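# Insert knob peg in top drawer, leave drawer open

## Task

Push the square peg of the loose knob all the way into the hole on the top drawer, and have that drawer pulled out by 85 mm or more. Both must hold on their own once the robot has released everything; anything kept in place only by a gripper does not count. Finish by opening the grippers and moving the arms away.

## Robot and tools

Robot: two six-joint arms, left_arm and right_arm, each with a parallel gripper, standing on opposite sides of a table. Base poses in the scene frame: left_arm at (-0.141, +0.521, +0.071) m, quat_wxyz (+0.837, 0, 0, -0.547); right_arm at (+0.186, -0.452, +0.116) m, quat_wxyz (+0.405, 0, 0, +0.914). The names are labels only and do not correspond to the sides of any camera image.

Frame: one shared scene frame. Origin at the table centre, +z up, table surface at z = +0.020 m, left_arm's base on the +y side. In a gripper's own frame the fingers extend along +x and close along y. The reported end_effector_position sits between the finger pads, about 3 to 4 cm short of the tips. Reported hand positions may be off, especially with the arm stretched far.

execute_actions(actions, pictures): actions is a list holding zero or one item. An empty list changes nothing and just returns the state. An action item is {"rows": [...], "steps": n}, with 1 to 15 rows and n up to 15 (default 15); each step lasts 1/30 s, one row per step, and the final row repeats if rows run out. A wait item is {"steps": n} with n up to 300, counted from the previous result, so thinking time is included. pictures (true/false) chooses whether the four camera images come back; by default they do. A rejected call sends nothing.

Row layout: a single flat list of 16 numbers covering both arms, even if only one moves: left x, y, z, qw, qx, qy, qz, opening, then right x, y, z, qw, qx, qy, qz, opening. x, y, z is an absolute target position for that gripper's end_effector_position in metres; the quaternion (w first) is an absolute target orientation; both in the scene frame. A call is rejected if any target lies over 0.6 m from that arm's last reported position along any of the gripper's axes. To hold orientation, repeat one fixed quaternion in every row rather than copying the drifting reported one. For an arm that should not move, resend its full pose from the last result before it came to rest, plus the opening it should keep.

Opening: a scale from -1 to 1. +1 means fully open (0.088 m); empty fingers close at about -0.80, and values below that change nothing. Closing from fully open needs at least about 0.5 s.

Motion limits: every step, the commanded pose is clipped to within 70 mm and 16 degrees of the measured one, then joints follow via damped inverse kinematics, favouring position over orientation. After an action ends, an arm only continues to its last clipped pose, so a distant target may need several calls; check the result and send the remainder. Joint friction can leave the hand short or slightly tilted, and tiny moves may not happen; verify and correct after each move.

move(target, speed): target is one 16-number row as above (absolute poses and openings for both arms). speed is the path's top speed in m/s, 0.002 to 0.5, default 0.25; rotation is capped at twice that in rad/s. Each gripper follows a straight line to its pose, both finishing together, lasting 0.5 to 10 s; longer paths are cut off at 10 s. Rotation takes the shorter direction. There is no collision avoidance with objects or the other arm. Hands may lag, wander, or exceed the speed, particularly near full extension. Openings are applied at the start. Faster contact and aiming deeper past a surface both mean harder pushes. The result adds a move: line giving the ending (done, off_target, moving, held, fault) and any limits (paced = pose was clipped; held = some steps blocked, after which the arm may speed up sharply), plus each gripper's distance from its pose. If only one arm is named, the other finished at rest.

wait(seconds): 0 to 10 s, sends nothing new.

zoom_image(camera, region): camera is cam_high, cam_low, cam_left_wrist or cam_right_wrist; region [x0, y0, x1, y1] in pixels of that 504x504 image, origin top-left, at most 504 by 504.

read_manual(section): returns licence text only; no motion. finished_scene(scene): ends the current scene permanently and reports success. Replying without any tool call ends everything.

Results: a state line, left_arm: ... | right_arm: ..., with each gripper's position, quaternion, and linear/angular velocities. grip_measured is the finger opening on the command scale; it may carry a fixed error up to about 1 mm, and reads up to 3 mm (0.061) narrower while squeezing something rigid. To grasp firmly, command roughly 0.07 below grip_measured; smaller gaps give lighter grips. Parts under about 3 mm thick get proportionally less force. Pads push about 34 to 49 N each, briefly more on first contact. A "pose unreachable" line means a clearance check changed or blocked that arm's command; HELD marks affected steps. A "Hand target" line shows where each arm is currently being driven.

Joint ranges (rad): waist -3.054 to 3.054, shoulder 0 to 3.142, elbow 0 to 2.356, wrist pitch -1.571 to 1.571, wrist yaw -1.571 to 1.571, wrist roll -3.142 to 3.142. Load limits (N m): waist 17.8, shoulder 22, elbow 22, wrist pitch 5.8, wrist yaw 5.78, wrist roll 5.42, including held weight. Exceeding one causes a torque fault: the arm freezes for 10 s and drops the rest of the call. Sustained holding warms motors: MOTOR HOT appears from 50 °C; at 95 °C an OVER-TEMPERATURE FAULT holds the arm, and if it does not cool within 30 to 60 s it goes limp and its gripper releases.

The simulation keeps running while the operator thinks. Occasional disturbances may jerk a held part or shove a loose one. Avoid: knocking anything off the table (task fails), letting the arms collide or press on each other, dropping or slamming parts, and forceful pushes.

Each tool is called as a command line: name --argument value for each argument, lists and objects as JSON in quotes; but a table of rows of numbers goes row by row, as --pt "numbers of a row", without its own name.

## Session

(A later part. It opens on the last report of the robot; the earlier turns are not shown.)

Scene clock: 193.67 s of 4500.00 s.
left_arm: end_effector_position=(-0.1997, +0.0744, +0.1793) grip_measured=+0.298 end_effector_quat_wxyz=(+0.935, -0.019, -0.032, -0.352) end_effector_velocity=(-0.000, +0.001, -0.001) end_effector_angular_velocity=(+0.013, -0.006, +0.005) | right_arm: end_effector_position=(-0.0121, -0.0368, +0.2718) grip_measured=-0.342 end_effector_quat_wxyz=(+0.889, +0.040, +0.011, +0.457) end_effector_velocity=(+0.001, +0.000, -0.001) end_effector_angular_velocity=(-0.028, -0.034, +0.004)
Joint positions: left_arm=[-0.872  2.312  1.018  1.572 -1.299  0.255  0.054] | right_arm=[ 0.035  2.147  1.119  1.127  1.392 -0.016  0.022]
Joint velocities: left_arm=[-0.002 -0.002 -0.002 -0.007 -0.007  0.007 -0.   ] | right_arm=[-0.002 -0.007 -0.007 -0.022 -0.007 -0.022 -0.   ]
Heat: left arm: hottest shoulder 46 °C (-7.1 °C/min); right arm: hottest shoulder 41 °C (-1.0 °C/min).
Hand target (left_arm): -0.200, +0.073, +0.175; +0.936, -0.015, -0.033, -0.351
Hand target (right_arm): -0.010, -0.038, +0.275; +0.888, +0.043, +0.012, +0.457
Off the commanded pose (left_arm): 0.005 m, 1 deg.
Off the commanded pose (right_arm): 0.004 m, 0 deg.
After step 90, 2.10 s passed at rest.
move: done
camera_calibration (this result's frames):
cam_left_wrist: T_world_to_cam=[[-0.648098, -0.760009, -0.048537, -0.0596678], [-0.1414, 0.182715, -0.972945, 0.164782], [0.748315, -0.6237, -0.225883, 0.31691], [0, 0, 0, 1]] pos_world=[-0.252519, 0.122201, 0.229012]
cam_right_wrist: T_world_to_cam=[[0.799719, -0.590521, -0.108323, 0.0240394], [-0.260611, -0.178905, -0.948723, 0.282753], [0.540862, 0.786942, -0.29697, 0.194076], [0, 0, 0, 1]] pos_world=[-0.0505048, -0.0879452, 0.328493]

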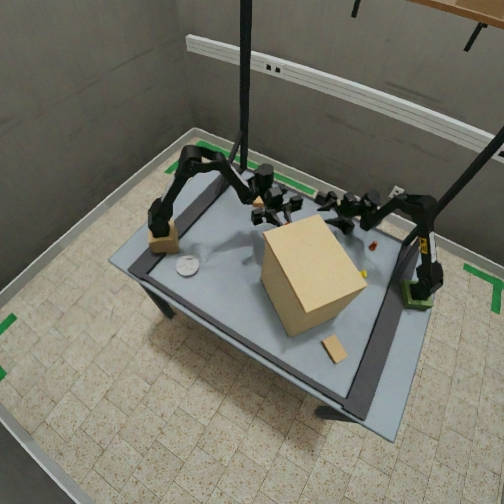

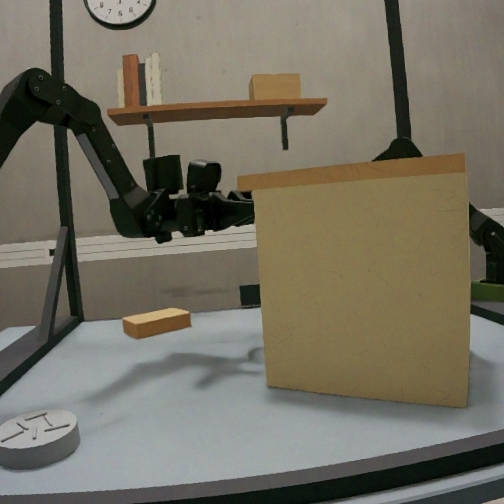

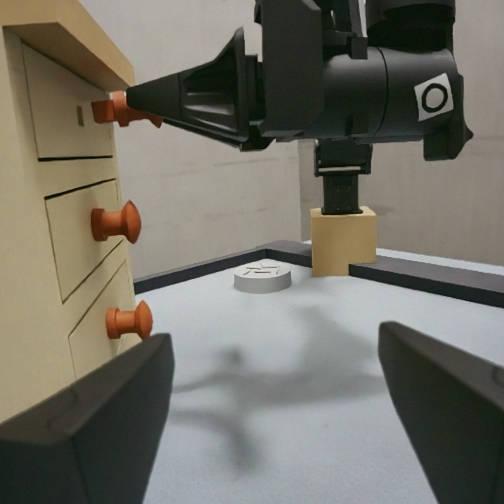

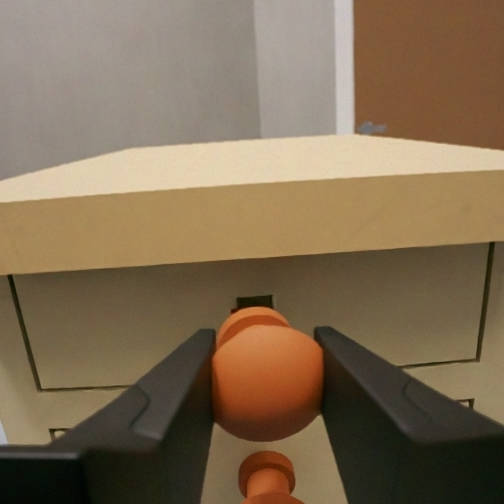

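move --target '[-0.2,0.073,0.175,0.936,-0.015,-0.033,-0.351,0.3,-0.0027,-0.0289,0.271,0.888,0.0429,0.012,0.457,-0.44]' --speed 0.01

zoom_image --camera "cam_left_wrist" --region '[30,60,230,180]'

zoom_image --camera "cam_right_wrist" --region '[190,230,330,350]'

Scene clock: 199.70 s of 4500.00 s.
left_arm: end_effector_position=(-0.1997, +0.0744, +0.1793) grip_measured=+0.298 end_effector_quat_wxyz=(+0.935, -0.019, -0.032, -0.352) end_effector_velocity=(-0.003, +0.001, -0.004) end_effector_angular_velocity=(+0.019, -0.005, -0.001) | right_arm: end_effector_position=(-0.0043, -0.0292, +0.2714) grip_measured=-0.342 end_effector_quat_wxyz=(+0.888, +0.043, +0.012, +0.457) end_effector_velocity=(+0.002, -0.001, +0.001) end_effector_angular_velocity=(+0.001, -0.001, -0.010)
Joint positions: left_arm=[-0.872  2.312  1.018  1.572 -1.299  0.255  0.054] | right_arm=[ 0.008  2.147  1.119  1.119  1.365 -0.001  0.022]
Joint velocities: left_arm=[-0.007  0.002 -0.002 -0.022 -0.007 -0.007 -0.   ] | right_arm=[-0.002 -0.002 -0.002  0.007  0.007 -0.007 -0.   ]
Heat: left arm: hottest shoulder 46 °C (-5.1 °C/min); right arm: hottest shoulder 42 °C (+0.0 °C/min).
Hand target (left_arm): -0.200, +0.073, +0.175; +0.936, -0.015, -0.033, -0.351
Hand target (right_arm): -0.003, -0.029, +0.271; +0.888, +0.043, +0.012, +0.457
Off the commanded pose (left_arm): 0.005 m, 0 deg.
Off the commanded pose (right_arm): 0.002 m, 0 deg.
After step 90, 1.57 s passed at rest.
move: done
camera_calibration (this result's frames):
cam_left_wrist: T_world_to_cam=[[-0.648064, -0.760013, -0.048917, -0.0595927], [-0.141161, 0.182989, -0.972928, 0.164806], [0.748389, -0.623615, -0.225873, 0.316917], [0, 0, 0, 1]] pos_world=[-0.252533, 0.122185, 0.229013]
cam_right_wrist: T_world_to_cam=[[0.799729, -0.589279, -0.114818, 0.0239792], [-0.264951, -0.174804, -0.948285, 0.285787], [0.538734, 0.788792, -0.295926, 0.183531], [0, 0, 0, 1]] pos_world=[-0.0423314, -0.0806803, 0.328072]

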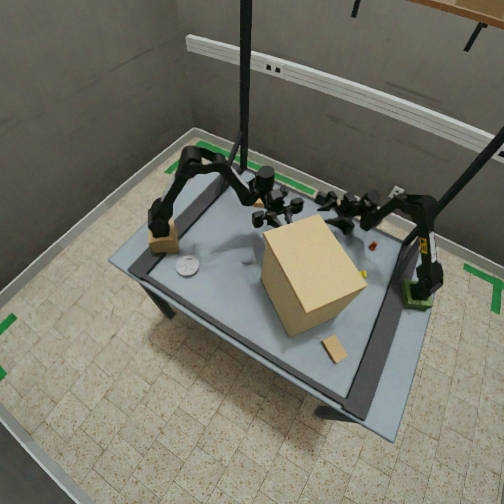

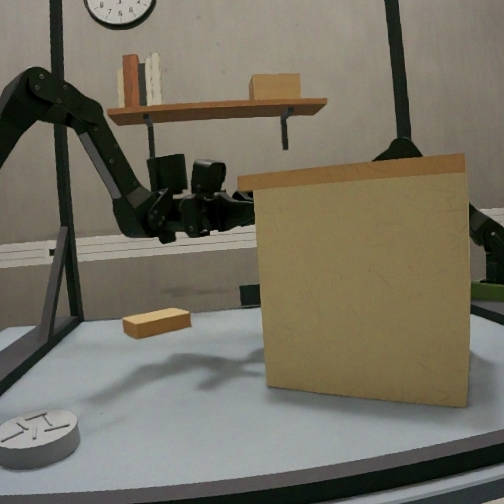

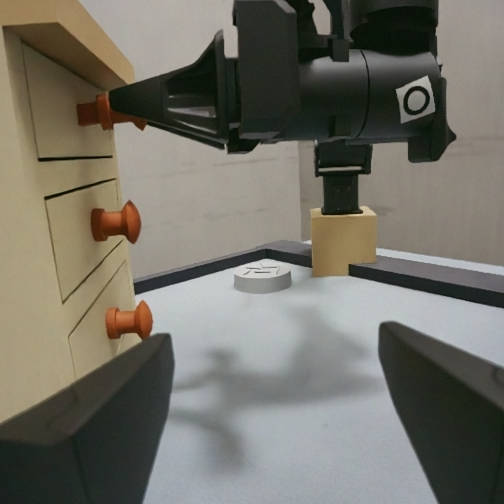

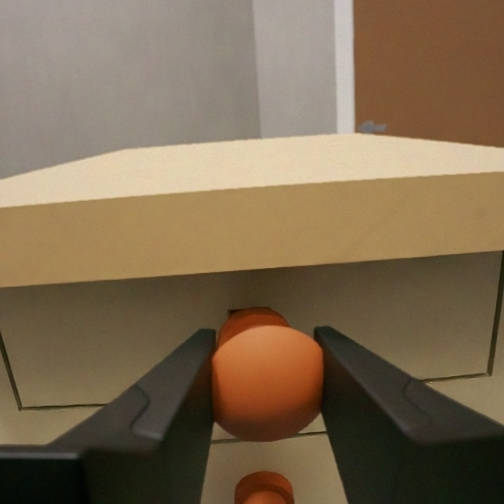

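Region (30, 60, 230, 180) of cam_left_wrist's 504x504 image, scaled by 2.520, with more detail than that image has; it fills the top 302 rows of this view, and the rest is white.

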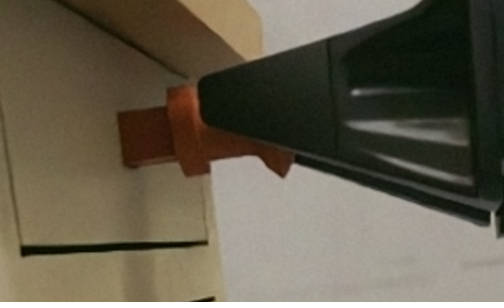

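Region (190, 230, 330, 350) of cam_right_wrist's 504x504 image, scaled by 3.600, with more detail than that image has; it fills the top 432 rows of this view, and the rest is white.

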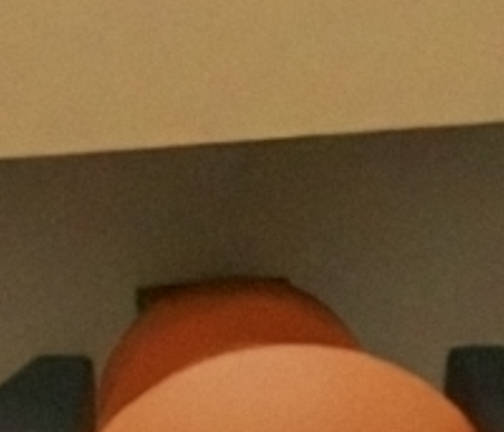

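Looks aligned at the mouth. Push on.

move --target '[-0.2,0.073,0.175,0.936,-0.015,-0.033,-0.351,0.3,0.0075,-0.013,0.268,0.888,0.0429,0.012,0.457,-0.44]' --speed 0.01

zoom_image --camera "cam_left_wrist" --region '[30,60,230,180]'

Scene clock: 205.67 s of 4500.00 s.
left_arm: end_effector_position=(-0.1997, +0.0744, +0.1793) grip_measured=+0.298 end_effector_quat_wxyz=(+0.935, -0.019, -0.032, -0.352) end_effector_velocity=(+0.002, +0.003, -0.001) end_effector_angular_velocity=(+0.001, +0.013, +0.032) | right_arm: end_effector_position=(+0.0019, -0.0200, +0.2689) grip_measured=-0.342 end_effector_quat_wxyz=(+0.886, +0.041, +0.012, +0.462) end_effector_velocity=(-0.002, +0.003, -0.001) end_effector_angular_velocity=(-0.017, -0.024, +0.019)
Joint positions: left_arm=[-0.872  2.312  1.018  1.572 -1.299  0.255  0.054] | right_arm=[-0.019  2.153  1.123  1.101  1.327  0.014  0.022]
Joint velocities: left_arm=[-0.002 -0.002  0.002 -0.007 -0.037 -0.007 -0.   ] | right_arm=[-0.002  0.002  0.002 -0.007 -0.022 -0.022 -0.   ]
Heat: left arm: hottest shoulder 46 °C (-2.0 °C/min); right arm: hottest shoulder 42 °C (+0.0 °C/min).
Hand target (left_arm): -0.200, +0.073, +0.175; +0.936, -0.015, -0.033, -0.351
Hand target (right_arm): +0.008, -0.013, +0.268; +0.888, +0.043, +0.012, +0.457
Off the commanded pose (left_arm): 0.005 m, 0 deg.
Off the commanded pose (right_arm): 0.009 m, 1 deg.
After step 90, 0.70 s passed at rest.
move: off_target (right_arm)
camera_calibration (this result's frames):
cam_left_wrist: T_world_to_cam=[[-0.648064, -0.760013, -0.048917, -0.0595927], [-0.141161, 0.182989, -0.972928, 0.164806], [0.748389, -0.623615, -0.225873, 0.316917], [0, 0, 0, 1]] pos_world=[-0.252533, 0.122185, 0.229013]
cam_right_wrist: T_world_to_cam=[[0.806613, -0.580676, -0.110414, 0.0231738], [-0.260159, -0.181041, -0.948442, 0.286534], [0.530748, 0.79375, -0.297098, 0.172636], [0, 0, 0, 1]] pos_world=[-0.0357745, -0.0716994, 0.325609]

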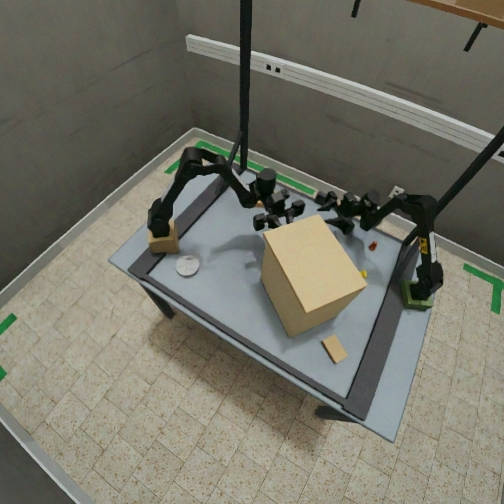

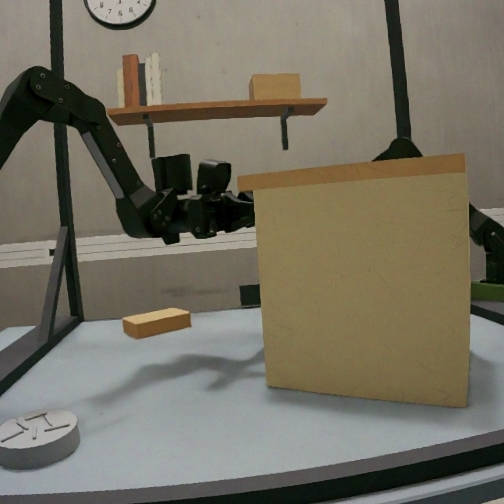

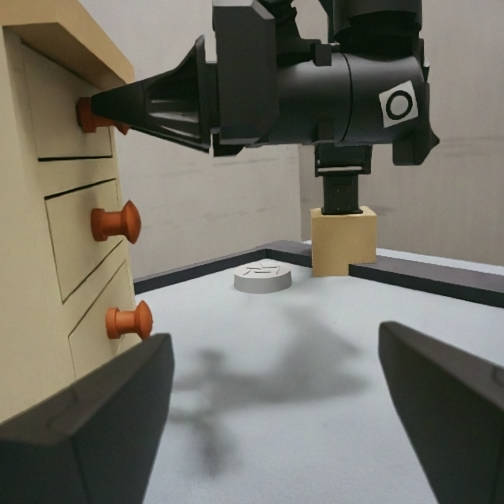

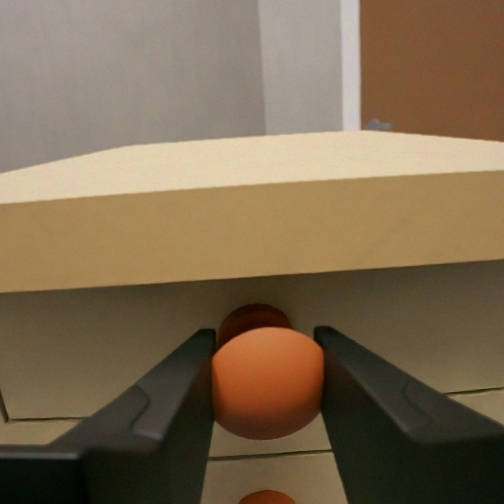

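Region (30, 60, 230, 180) of cam_left_wrist's 504x504 image, scaled by 2.520, with more detail than that image has; it fills the top 302 rows of this view, and the rest is white.

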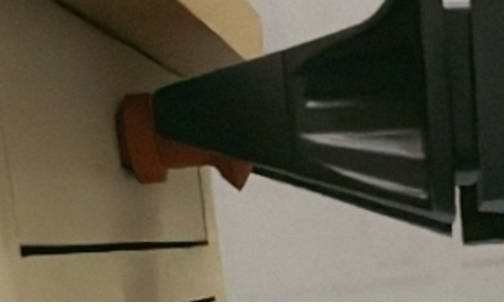

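In. Push a bit harder to seat, then pull.

move --target '[-0.2,0.073,0.175,0.936,-0.015,-0.033,-0.351,0.3,0.013,-0.005,0.268,0.888,0.0429,0.012,0.457,-0.44]' --speed 0.01

zoom_image --camera "cam_left_wrist" --region '[30,60,230,180]'

Scene clock: 210.23 s of 4500.00 s.
left_arm: end_effector_position=(-0.1997, +0.0744, +0.1793) grip_measured=+0.298 end_effector_quat_wxyz=(+0.935, -0.019, -0.032, -0.352) end_effector_velocity=(-0.000, +0.001, -0.001) end_effector_angular_velocity=(-0.009, +0.013, +0.003) | right_arm: end_effector_position=(+0.0023, -0.0183, +0.2681) grip_measured=-0.342 end_effector_quat_wxyz=(+0.885, +0.039, +0.012, +0.463) end_effector_velocity=(+0.000, +0.001, -0.000) end_effector_angular_velocity=(-0.009, -0.011, +0.005)
Joint positions: left_arm=[-0.872  2.312  1.018  1.572 -1.299  0.255  0.054] | right_arm=[-0.023  2.154  1.126  1.091  1.32   0.019  0.022]
Joint velocities: left_arm=[-0.002 -0.002 -0.002 -0.007 -0.007 -0.022 -0.   ] | right_arm=[-0.002 -0.002 -0.002 -0.007 -0.007 -0.007  0.   ]
Heat: left arm: hottest shoulder 46 °C (-1.0 °C/min); right arm: hottest shoulder 42 °C (+0.0 °C/min).
Hand target (left_arm): -0.200, +0.073, +0.175; +0.936, -0.015, -0.033, -0.351
Hand target (right_arm): +0.013, -0.006, +0.268; +0.888, +0.043, +0.012, +0.457
Off the commanded pose (left_arm): 0.005 m, 1 deg.
Off the commanded pose (right_arm): 0.017 m, 1 deg.
move: off_target (right_arm)
camera_calibration (this result's frames):
cam_left_wrist: T_world_to_cam=[[-0.648073, -0.76003, -0.0485477, -0.0596464], [-0.141325, 0.182657, -0.972966, 0.164843], [0.748351, -0.623692, -0.225786, 0.316911], [0, 0, 0, 1]] pos_world=[-0.252519, 0.122212, 0.229045]
cam_right_wrist: T_world_to_cam=[[0.808389, -0.578817, -0.107134, 0.0228508], [-0.258039, -0.184864, -0.948283, 0.286137], [0.529078, 0.794226, -0.2988, 0.171287], [0, 0, 0, 1]] pos_world=[-0.0352618, -0.0699176, 0.324968]

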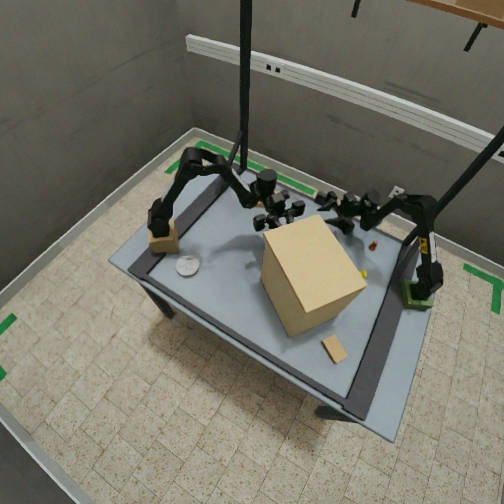

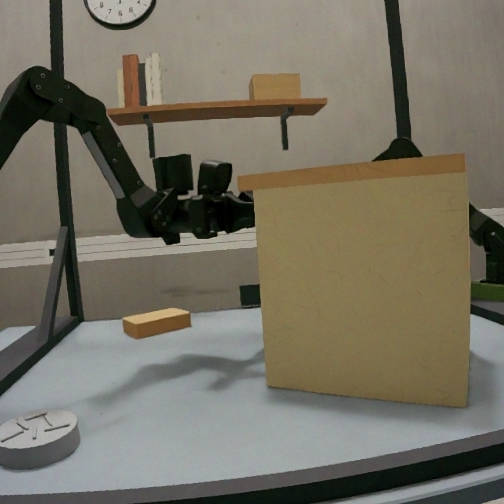

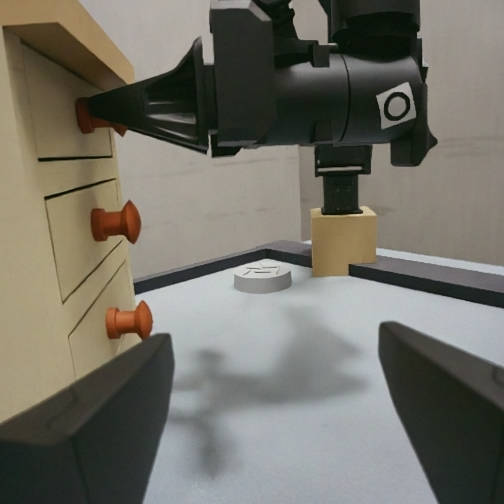

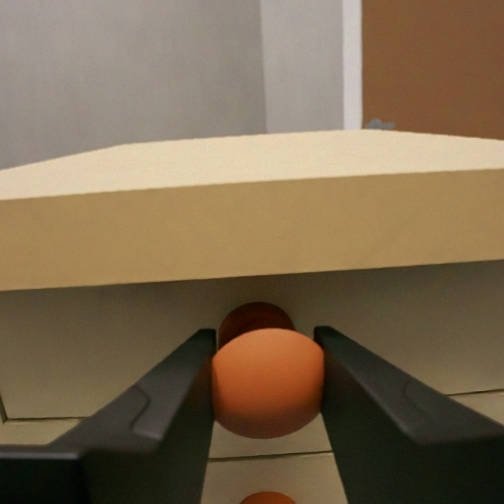

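Region (30, 60, 230, 180) of cam_left_wrist's 504x504 image, scaled by 2.520, with more detail than that image has; it fills the top 302 rows of this view, and the rest is white.

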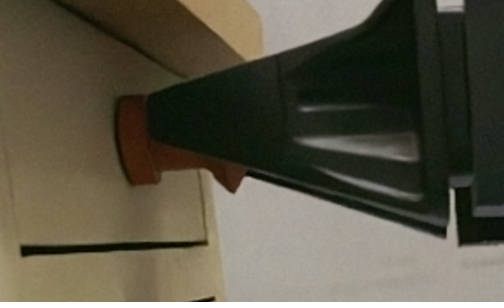

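move --target '[-0.2,0.073,0.175,0.936,-0.015,-0.033,-0.351,0.3,-0.054,-0.101,0.269,0.878,0.04,0.02,0.477,-0.44]' --speed 0.04

Scene clock: 215.57 s of 4500.00 s.
left_arm: end_effector_position=(-0.1997, +0.0744, +0.1793) grip_measured=+0.298 end_effector_quat_wxyz=(+0.935, -0.019, -0.032, -0.352) end_effector_velocity=(+0.002, +0.001, -0.001) end_effector_angular_velocity=(+0.002, +0.003, +0.009) | right_arm: end_effector_position=(-0.0518, -0.0970, +0.2669) grip_measured=-0.342 end_effector_quat_wxyz=(+0.880, +0.039, +0.019, +0.473) end_effector_velocity=(+0.001, +0.000, -0.000) end_effector_angular_velocity=(-0.023, -0.032, -0.010)
Joint positions: left_arm=[-0.872  2.312  1.018  1.572 -1.299  0.255  0.054] | right_arm=[0.212 2.11  1.047 1.135 1.533 0.015 0.022]
Joint velocities: left_arm=[ 0.002 -0.002 -0.002 -0.007 -0.007 -0.007  0.   ] | right_arm=[-0.002 -0.002  0.002 -0.022  0.007 -0.022 -0.   ]
Heat: left arm: hottest shoulder 46 °C (+0.0 °C/min); right arm: hottest shoulder 42 °C (+1.0 °C/min).
Hand target (left_arm): -0.200, +0.073, +0.175; +0.936, -0.015, -0.033, -0.351
Hand target (right_arm): -0.054, -0.101, +0.269; +0.878, +0.040, +0.020, +0.477
Off the commanded pose (left_arm): 0.005 m, 1 deg.
Off the commanded pose (right_arm): 0.005 m, 1 deg.
move: done
camera_calibration (this result's frames):
cam_left_wrist: T_world_to_cam=[[-0.648073, -0.76003, -0.0485477, -0.0596464], [-0.141325, 0.182657, -0.972966, 0.164843], [0.748351, -0.623692, -0.225786, 0.316911], [0, 0, 0, 1]] pos_world=[-0.252519, 0.122212, 0.229045]
cam_right_wrist: T_world_to_cam=[[0.819215, -0.562164, -0.113394, 0.024815], [-0.265924, -0.197182, -0.943612, 0.253599], [0.508105, 0.803176, -0.311027, 0.265039], [0, 0, 0, 1]] pos_world=[-0.0875586, -0.148918, 0.324547]

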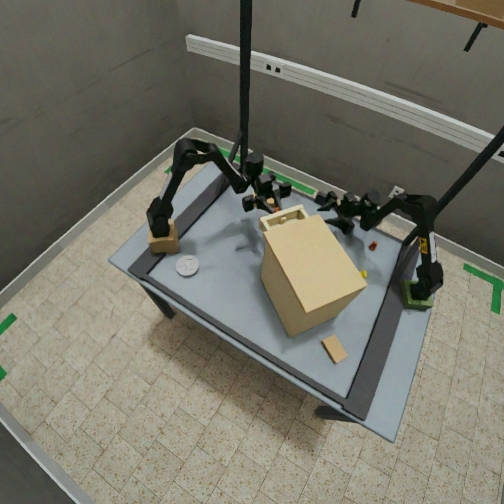

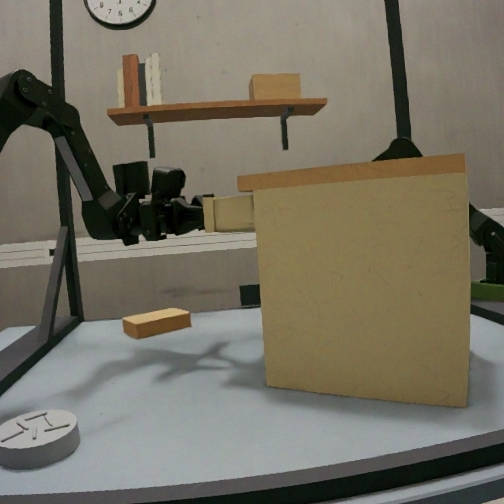

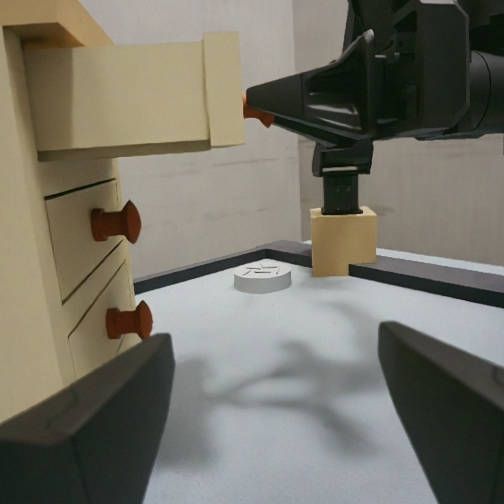

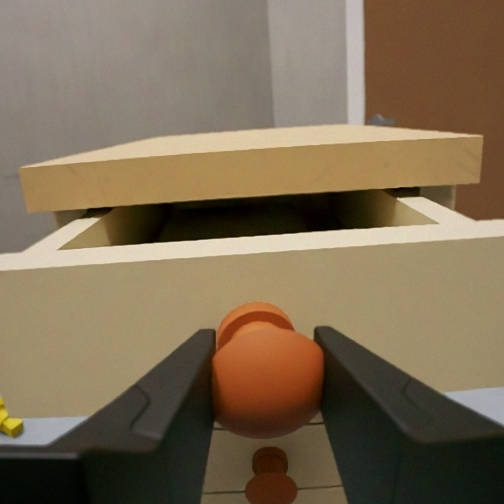

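Pulled ~95 mm. Release and retreat.

move --target '[-0.2,0.073,0.175,0.936,-0.015,-0.033,-0.351,0.3,-0.052,-0.097,0.267,0.88,0.039,0.019,0.473,0.4]' --speed 0.02

move --target '[-0.2,0.3,0.3,0.819,0,0,-0.574,0.3,-0.075,-0.14,0.27,0.85,0,0,0.527,0.4]' --speed 0.1

move --target '[-0.2,0.3,0.3,0.819,0,0,-0.574,0.3,0.0,-0.25,0.33,0.5,0,0,0.866,0.4]' --speed 0.25

Scene clock: 220.00 s of 4500.00 s.
left_arm: end_effector_position=(-0.1997, +0.0744, +0.1793) grip_measured=+0.298 end_effector_quat_wxyz=(+0.935, -0.019, -0.032, -0.352) end_effector_velocity=(-0.004, +0.000, +0.001) end_effector_angular_velocity=(-0.013, +0.006, -0.015) | right_arm: end_effector_position=(-0.0518, -0.0970, +0.2669) grip_measured=+0.397 end_effector_quat_wxyz=(+0.880, +0.039, +0.019, +0.473) end_effector_velocity=(+0.002, -0.000, -0.000) end_effector_angular_velocity=(-0.009, -0.012, -0.010)
Joint positions: left_arm=[-0.872  2.312  1.018  1.572 -1.299  0.255  0.054] | right_arm=[0.212 2.11  1.047 1.136 1.533 0.014 0.058]
Joint velocities: left_arm=[-0.007 -0.002 -0.002  0.007  0.007 -0.007 -0.   ] | right_arm=[-0.002 -0.002 -0.002 -0.007  0.007 -0.007 -0.   ]
Heat: left arm: hottest shoulder 46 °C (+0.0 °C/min); right arm: hottest shoulder 42 °C (+1.0 °C/min).
Hand target (left_arm): -0.200, +0.073, +0.175; +0.936, -0.015, -0.033, -0.351
Hand target (right_arm): -0.052, -0.097, +0.267; +0.880, +0.039, +0.019, +0.473
Off the commanded pose (left_arm): 0.005 m, 1 deg.
Off the commanded pose (right_arm): 0.000 m, 0 deg.
After step 90, 0.73 s passed at rest.
move: done
camera_calibration (this result's frames):
cam_left_wrist: T_world_to_cam=[[-0.648073, -0.76003, -0.0485477, -0.0596464], [-0.141325, 0.182657, -0.972966, 0.164843], [0.748351, -0.623692, -0.225786, 0.316911], [0, 0, 0, 1]] pos_world=[-0.252519, 0.122212, 0.229045]
cam_right_wrist: T_world_to_cam=[[0.819286, -0.562213, -0.112636, 0.0246128], [-0.265317, -0.197568, -0.943702, 0.253643], [0.508308, 0.803047, -0.311029, 0.265046], [0, 0, 0, 1]] pos_world=[-0.0875943, -0.148895, 0.324573]

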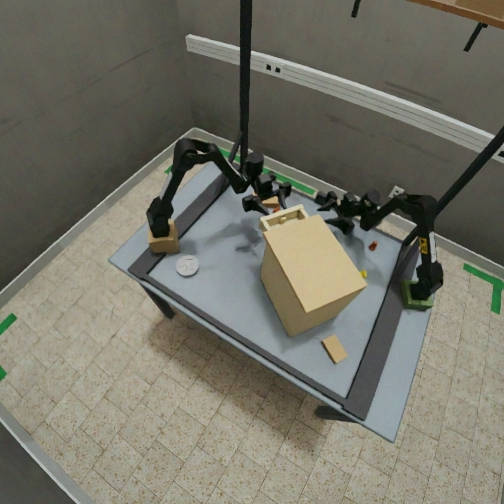

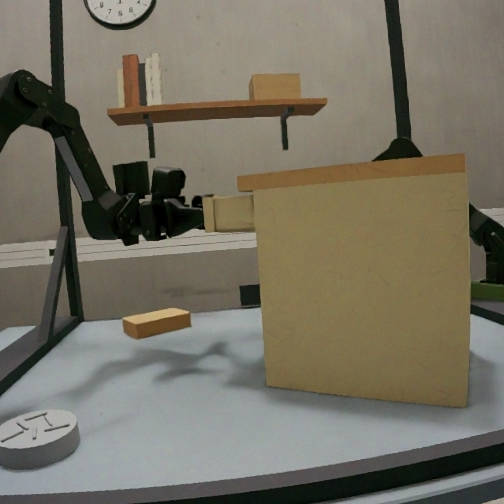

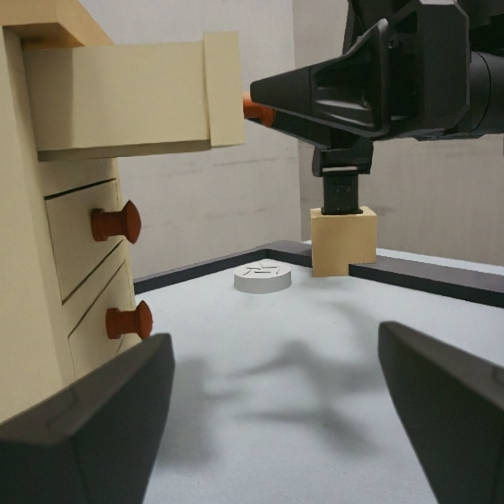

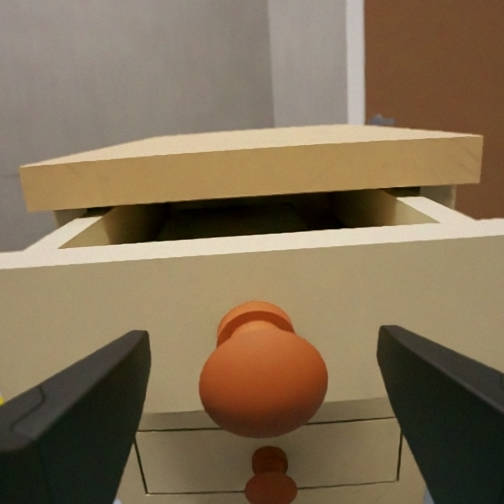

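Scene clock: 223.03 s of 4500.00 s.
left_arm: end_effector_position=(-0.2015, +0.2982, +0.2946) grip_measured=+0.298 end_effector_quat_wxyz=(+0.819, +0.009, -0.006, -0.573) end_effector_velocity=(-0.000, +0.002, -0.002) end_effector_angular_velocity=(+0.012, +0.028, -0.005) | right_arm: end_effector_position=(-0.0761, -0.1381, +0.2677) grip_measured=+0.398 end_effector_quat_wxyz=(+0.850, -0.000, -0.001, +0.526) end_effector_velocity=(+0.000, +0.001, -0.001) end_effector_angular_velocity=(-0.007, -0.013, +0.005)
Joint positions: left_arm=[-1.354  0.743  0.27   0.472 -1.29   0.022  0.054] | right_arm=[ 0.334  2.045  0.955  1.123  1.533 -0.034  0.058]
Joint velocities: left_arm=[-0.012 -0.027  0.022 -0.125 -0.007 -0.095 -0.   ] | right_arm=[-0.002 -0.002 -0.002 -0.022 -0.007  0.007 -0.   ]
Heat: left arm: hottest shoulder 46 °C (+0.0 °C/min); right arm: hottest shoulder 42 °C (+2.0 °C/min).
Hand target (left_arm): -0.202, +0.299, +0.300; +0.819, -0.000, -0.002, -0.574
Hand target (right_arm): -0.075, -0.140, +0.270; +0.850, +0.000, -0.000, +0.527
Off the commanded pose (left_arm): 0.006 m, 1 deg.
Off the commanded pose (right_arm): 0.003 m, 0 deg.
move: done
camera_calibration (this result's frames):
cam_left_wrist: T_world_to_cam=[[-0.93248, -0.351177, -0.0845965, -0.053729], [-0.029166, 0.306627, -0.951383, 0.215185], [0.360043, -0.884678, -0.296166, 0.504179], [0, 0, 0, 1]] pos_world=[-0.225351, 0.361186, 0.349499]
cam_right_wrist: T_world_to_cam=[[0.887145, -0.460804, -0.0251492, 0.017204], [-0.165514, -0.266832, -0.949424, 0.239357], [0.430788, 0.84644, -0.312988, 0.311297], [0, 0, 0, 1]] pos_world=[-0.109749, -0.191699, 0.325116]

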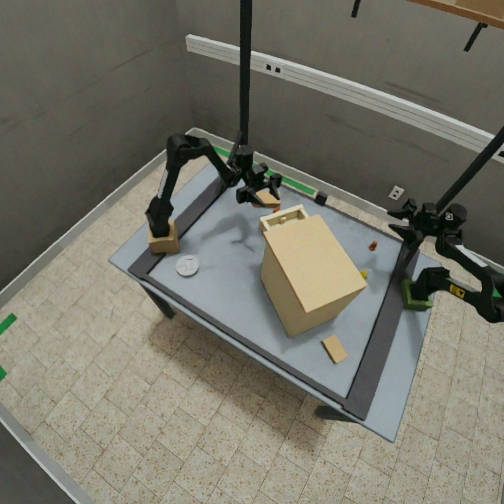

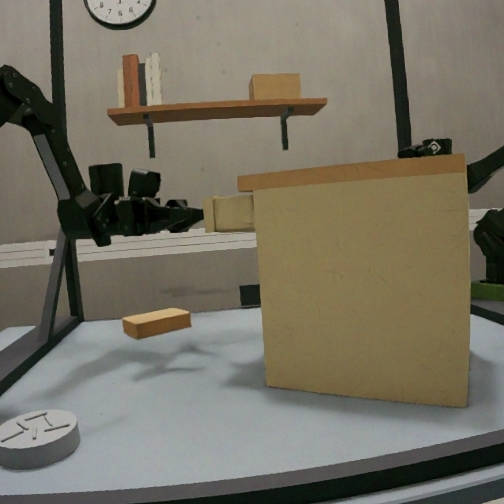

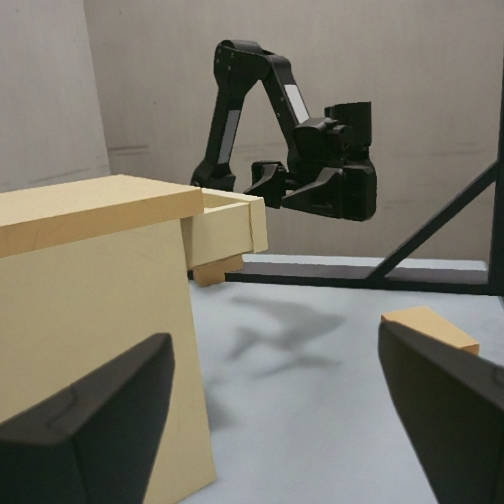

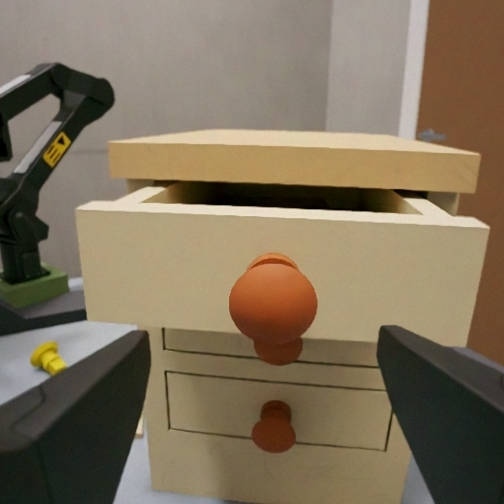

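Scene clock: 225.57 s of 4500.00 s.
left_arm: end_effector_position=(-0.1996, +0.2996, +0.2944) grip_measured=+0.298 end_effector_quat_wxyz=(+0.819, +0.010, -0.004, -0.573) end_effector_velocity=(-0.001, +0.000, -0.003) end_effector_angular_velocity=(+0.011, -0.011, -0.010) | right_arm: end_effector_position=(-0.0003, -0.2494, +0.3289) grip_measured=+0.398 end_effector_quat_wxyz=(+0.500, -0.001, -0.001, +0.866) end_effector_velocity=(+0.001, -0.000, -0.004) end_effector_angular_velocity=(-0.016, -0.012, +0.010)
Joint positions: left_arm=[-1.354  0.722  0.273  0.431 -1.29   0.004  0.054] | right_arm=[ 0.254  0.716  0.218  0.498  0.467 -0.003  0.058]
Joint velocities: left_arm=[-0.002 -0.002 -0.002 -0.022  0.007 -0.007 -0.   ] | right_arm=[-0.012 -0.017 -0.002 -0.037 -0.022  0.007 -0.   ]
Heat: left arm: hottest shoulder 45 °C (-1.0 °C/min); right arm: hottest shoulder 42 °C (+2.0 °C/min).
Hand target (left_arm): -0.200, +0.300, +0.300; +0.819, -0.000, +0.000, -0.574
Hand target (right_arm): +0.000, -0.250, +0.329; +0.500, -0.000, +0.000, +0.866
Off the commanded pose (left_arm): 0.006 m, 1 deg.
Off the commanded pose (right_arm): 0.001 m, 0 deg.
move: done
camera_calibration (this result's frames):
cam_left_wrist: T_world_to_cam=[[-0.932688, -0.350866, -0.0835778, -0.0518623], [-0.0317242, 0.310625, -0.950003, 0.212483], [0.359285, -0.883405, -0.300847, 0.50552], [0, 0, 0, 1]] pos_world=[-0.223256, 0.362379, 0.349609]
cam_right_wrist: T_world_to_cam=[[0.874127, 0.48512, -0.0236681, 0.1357], [0.132872, -0.285722, -0.949056, 0.275608], [-0.467169, 0.826451, -0.314216, 0.387197], [0, 0, 0, 1]] pos_world=[0.0256463, -0.307083, 0.386443]

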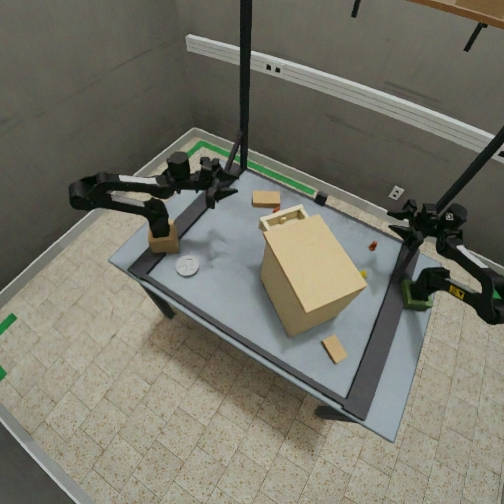

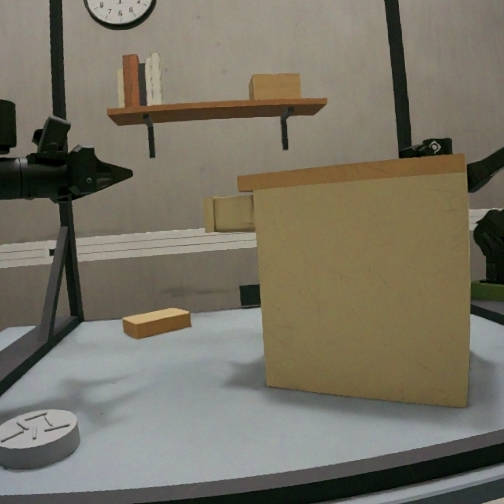

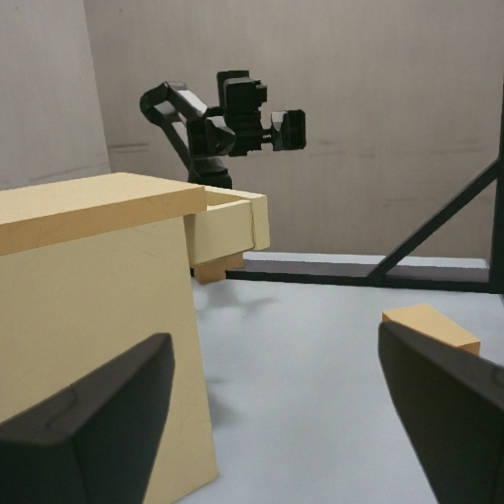

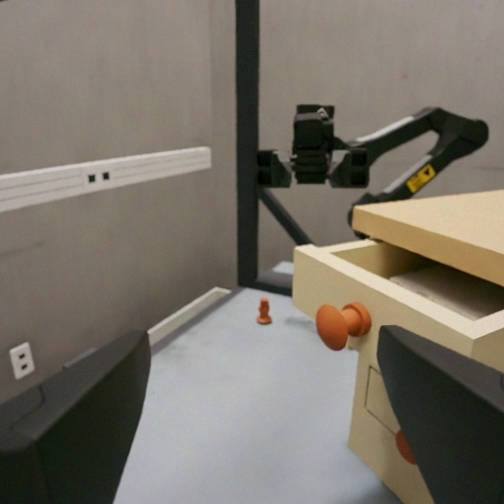

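finished_scene --scene 2

The scene is finished: the task was done.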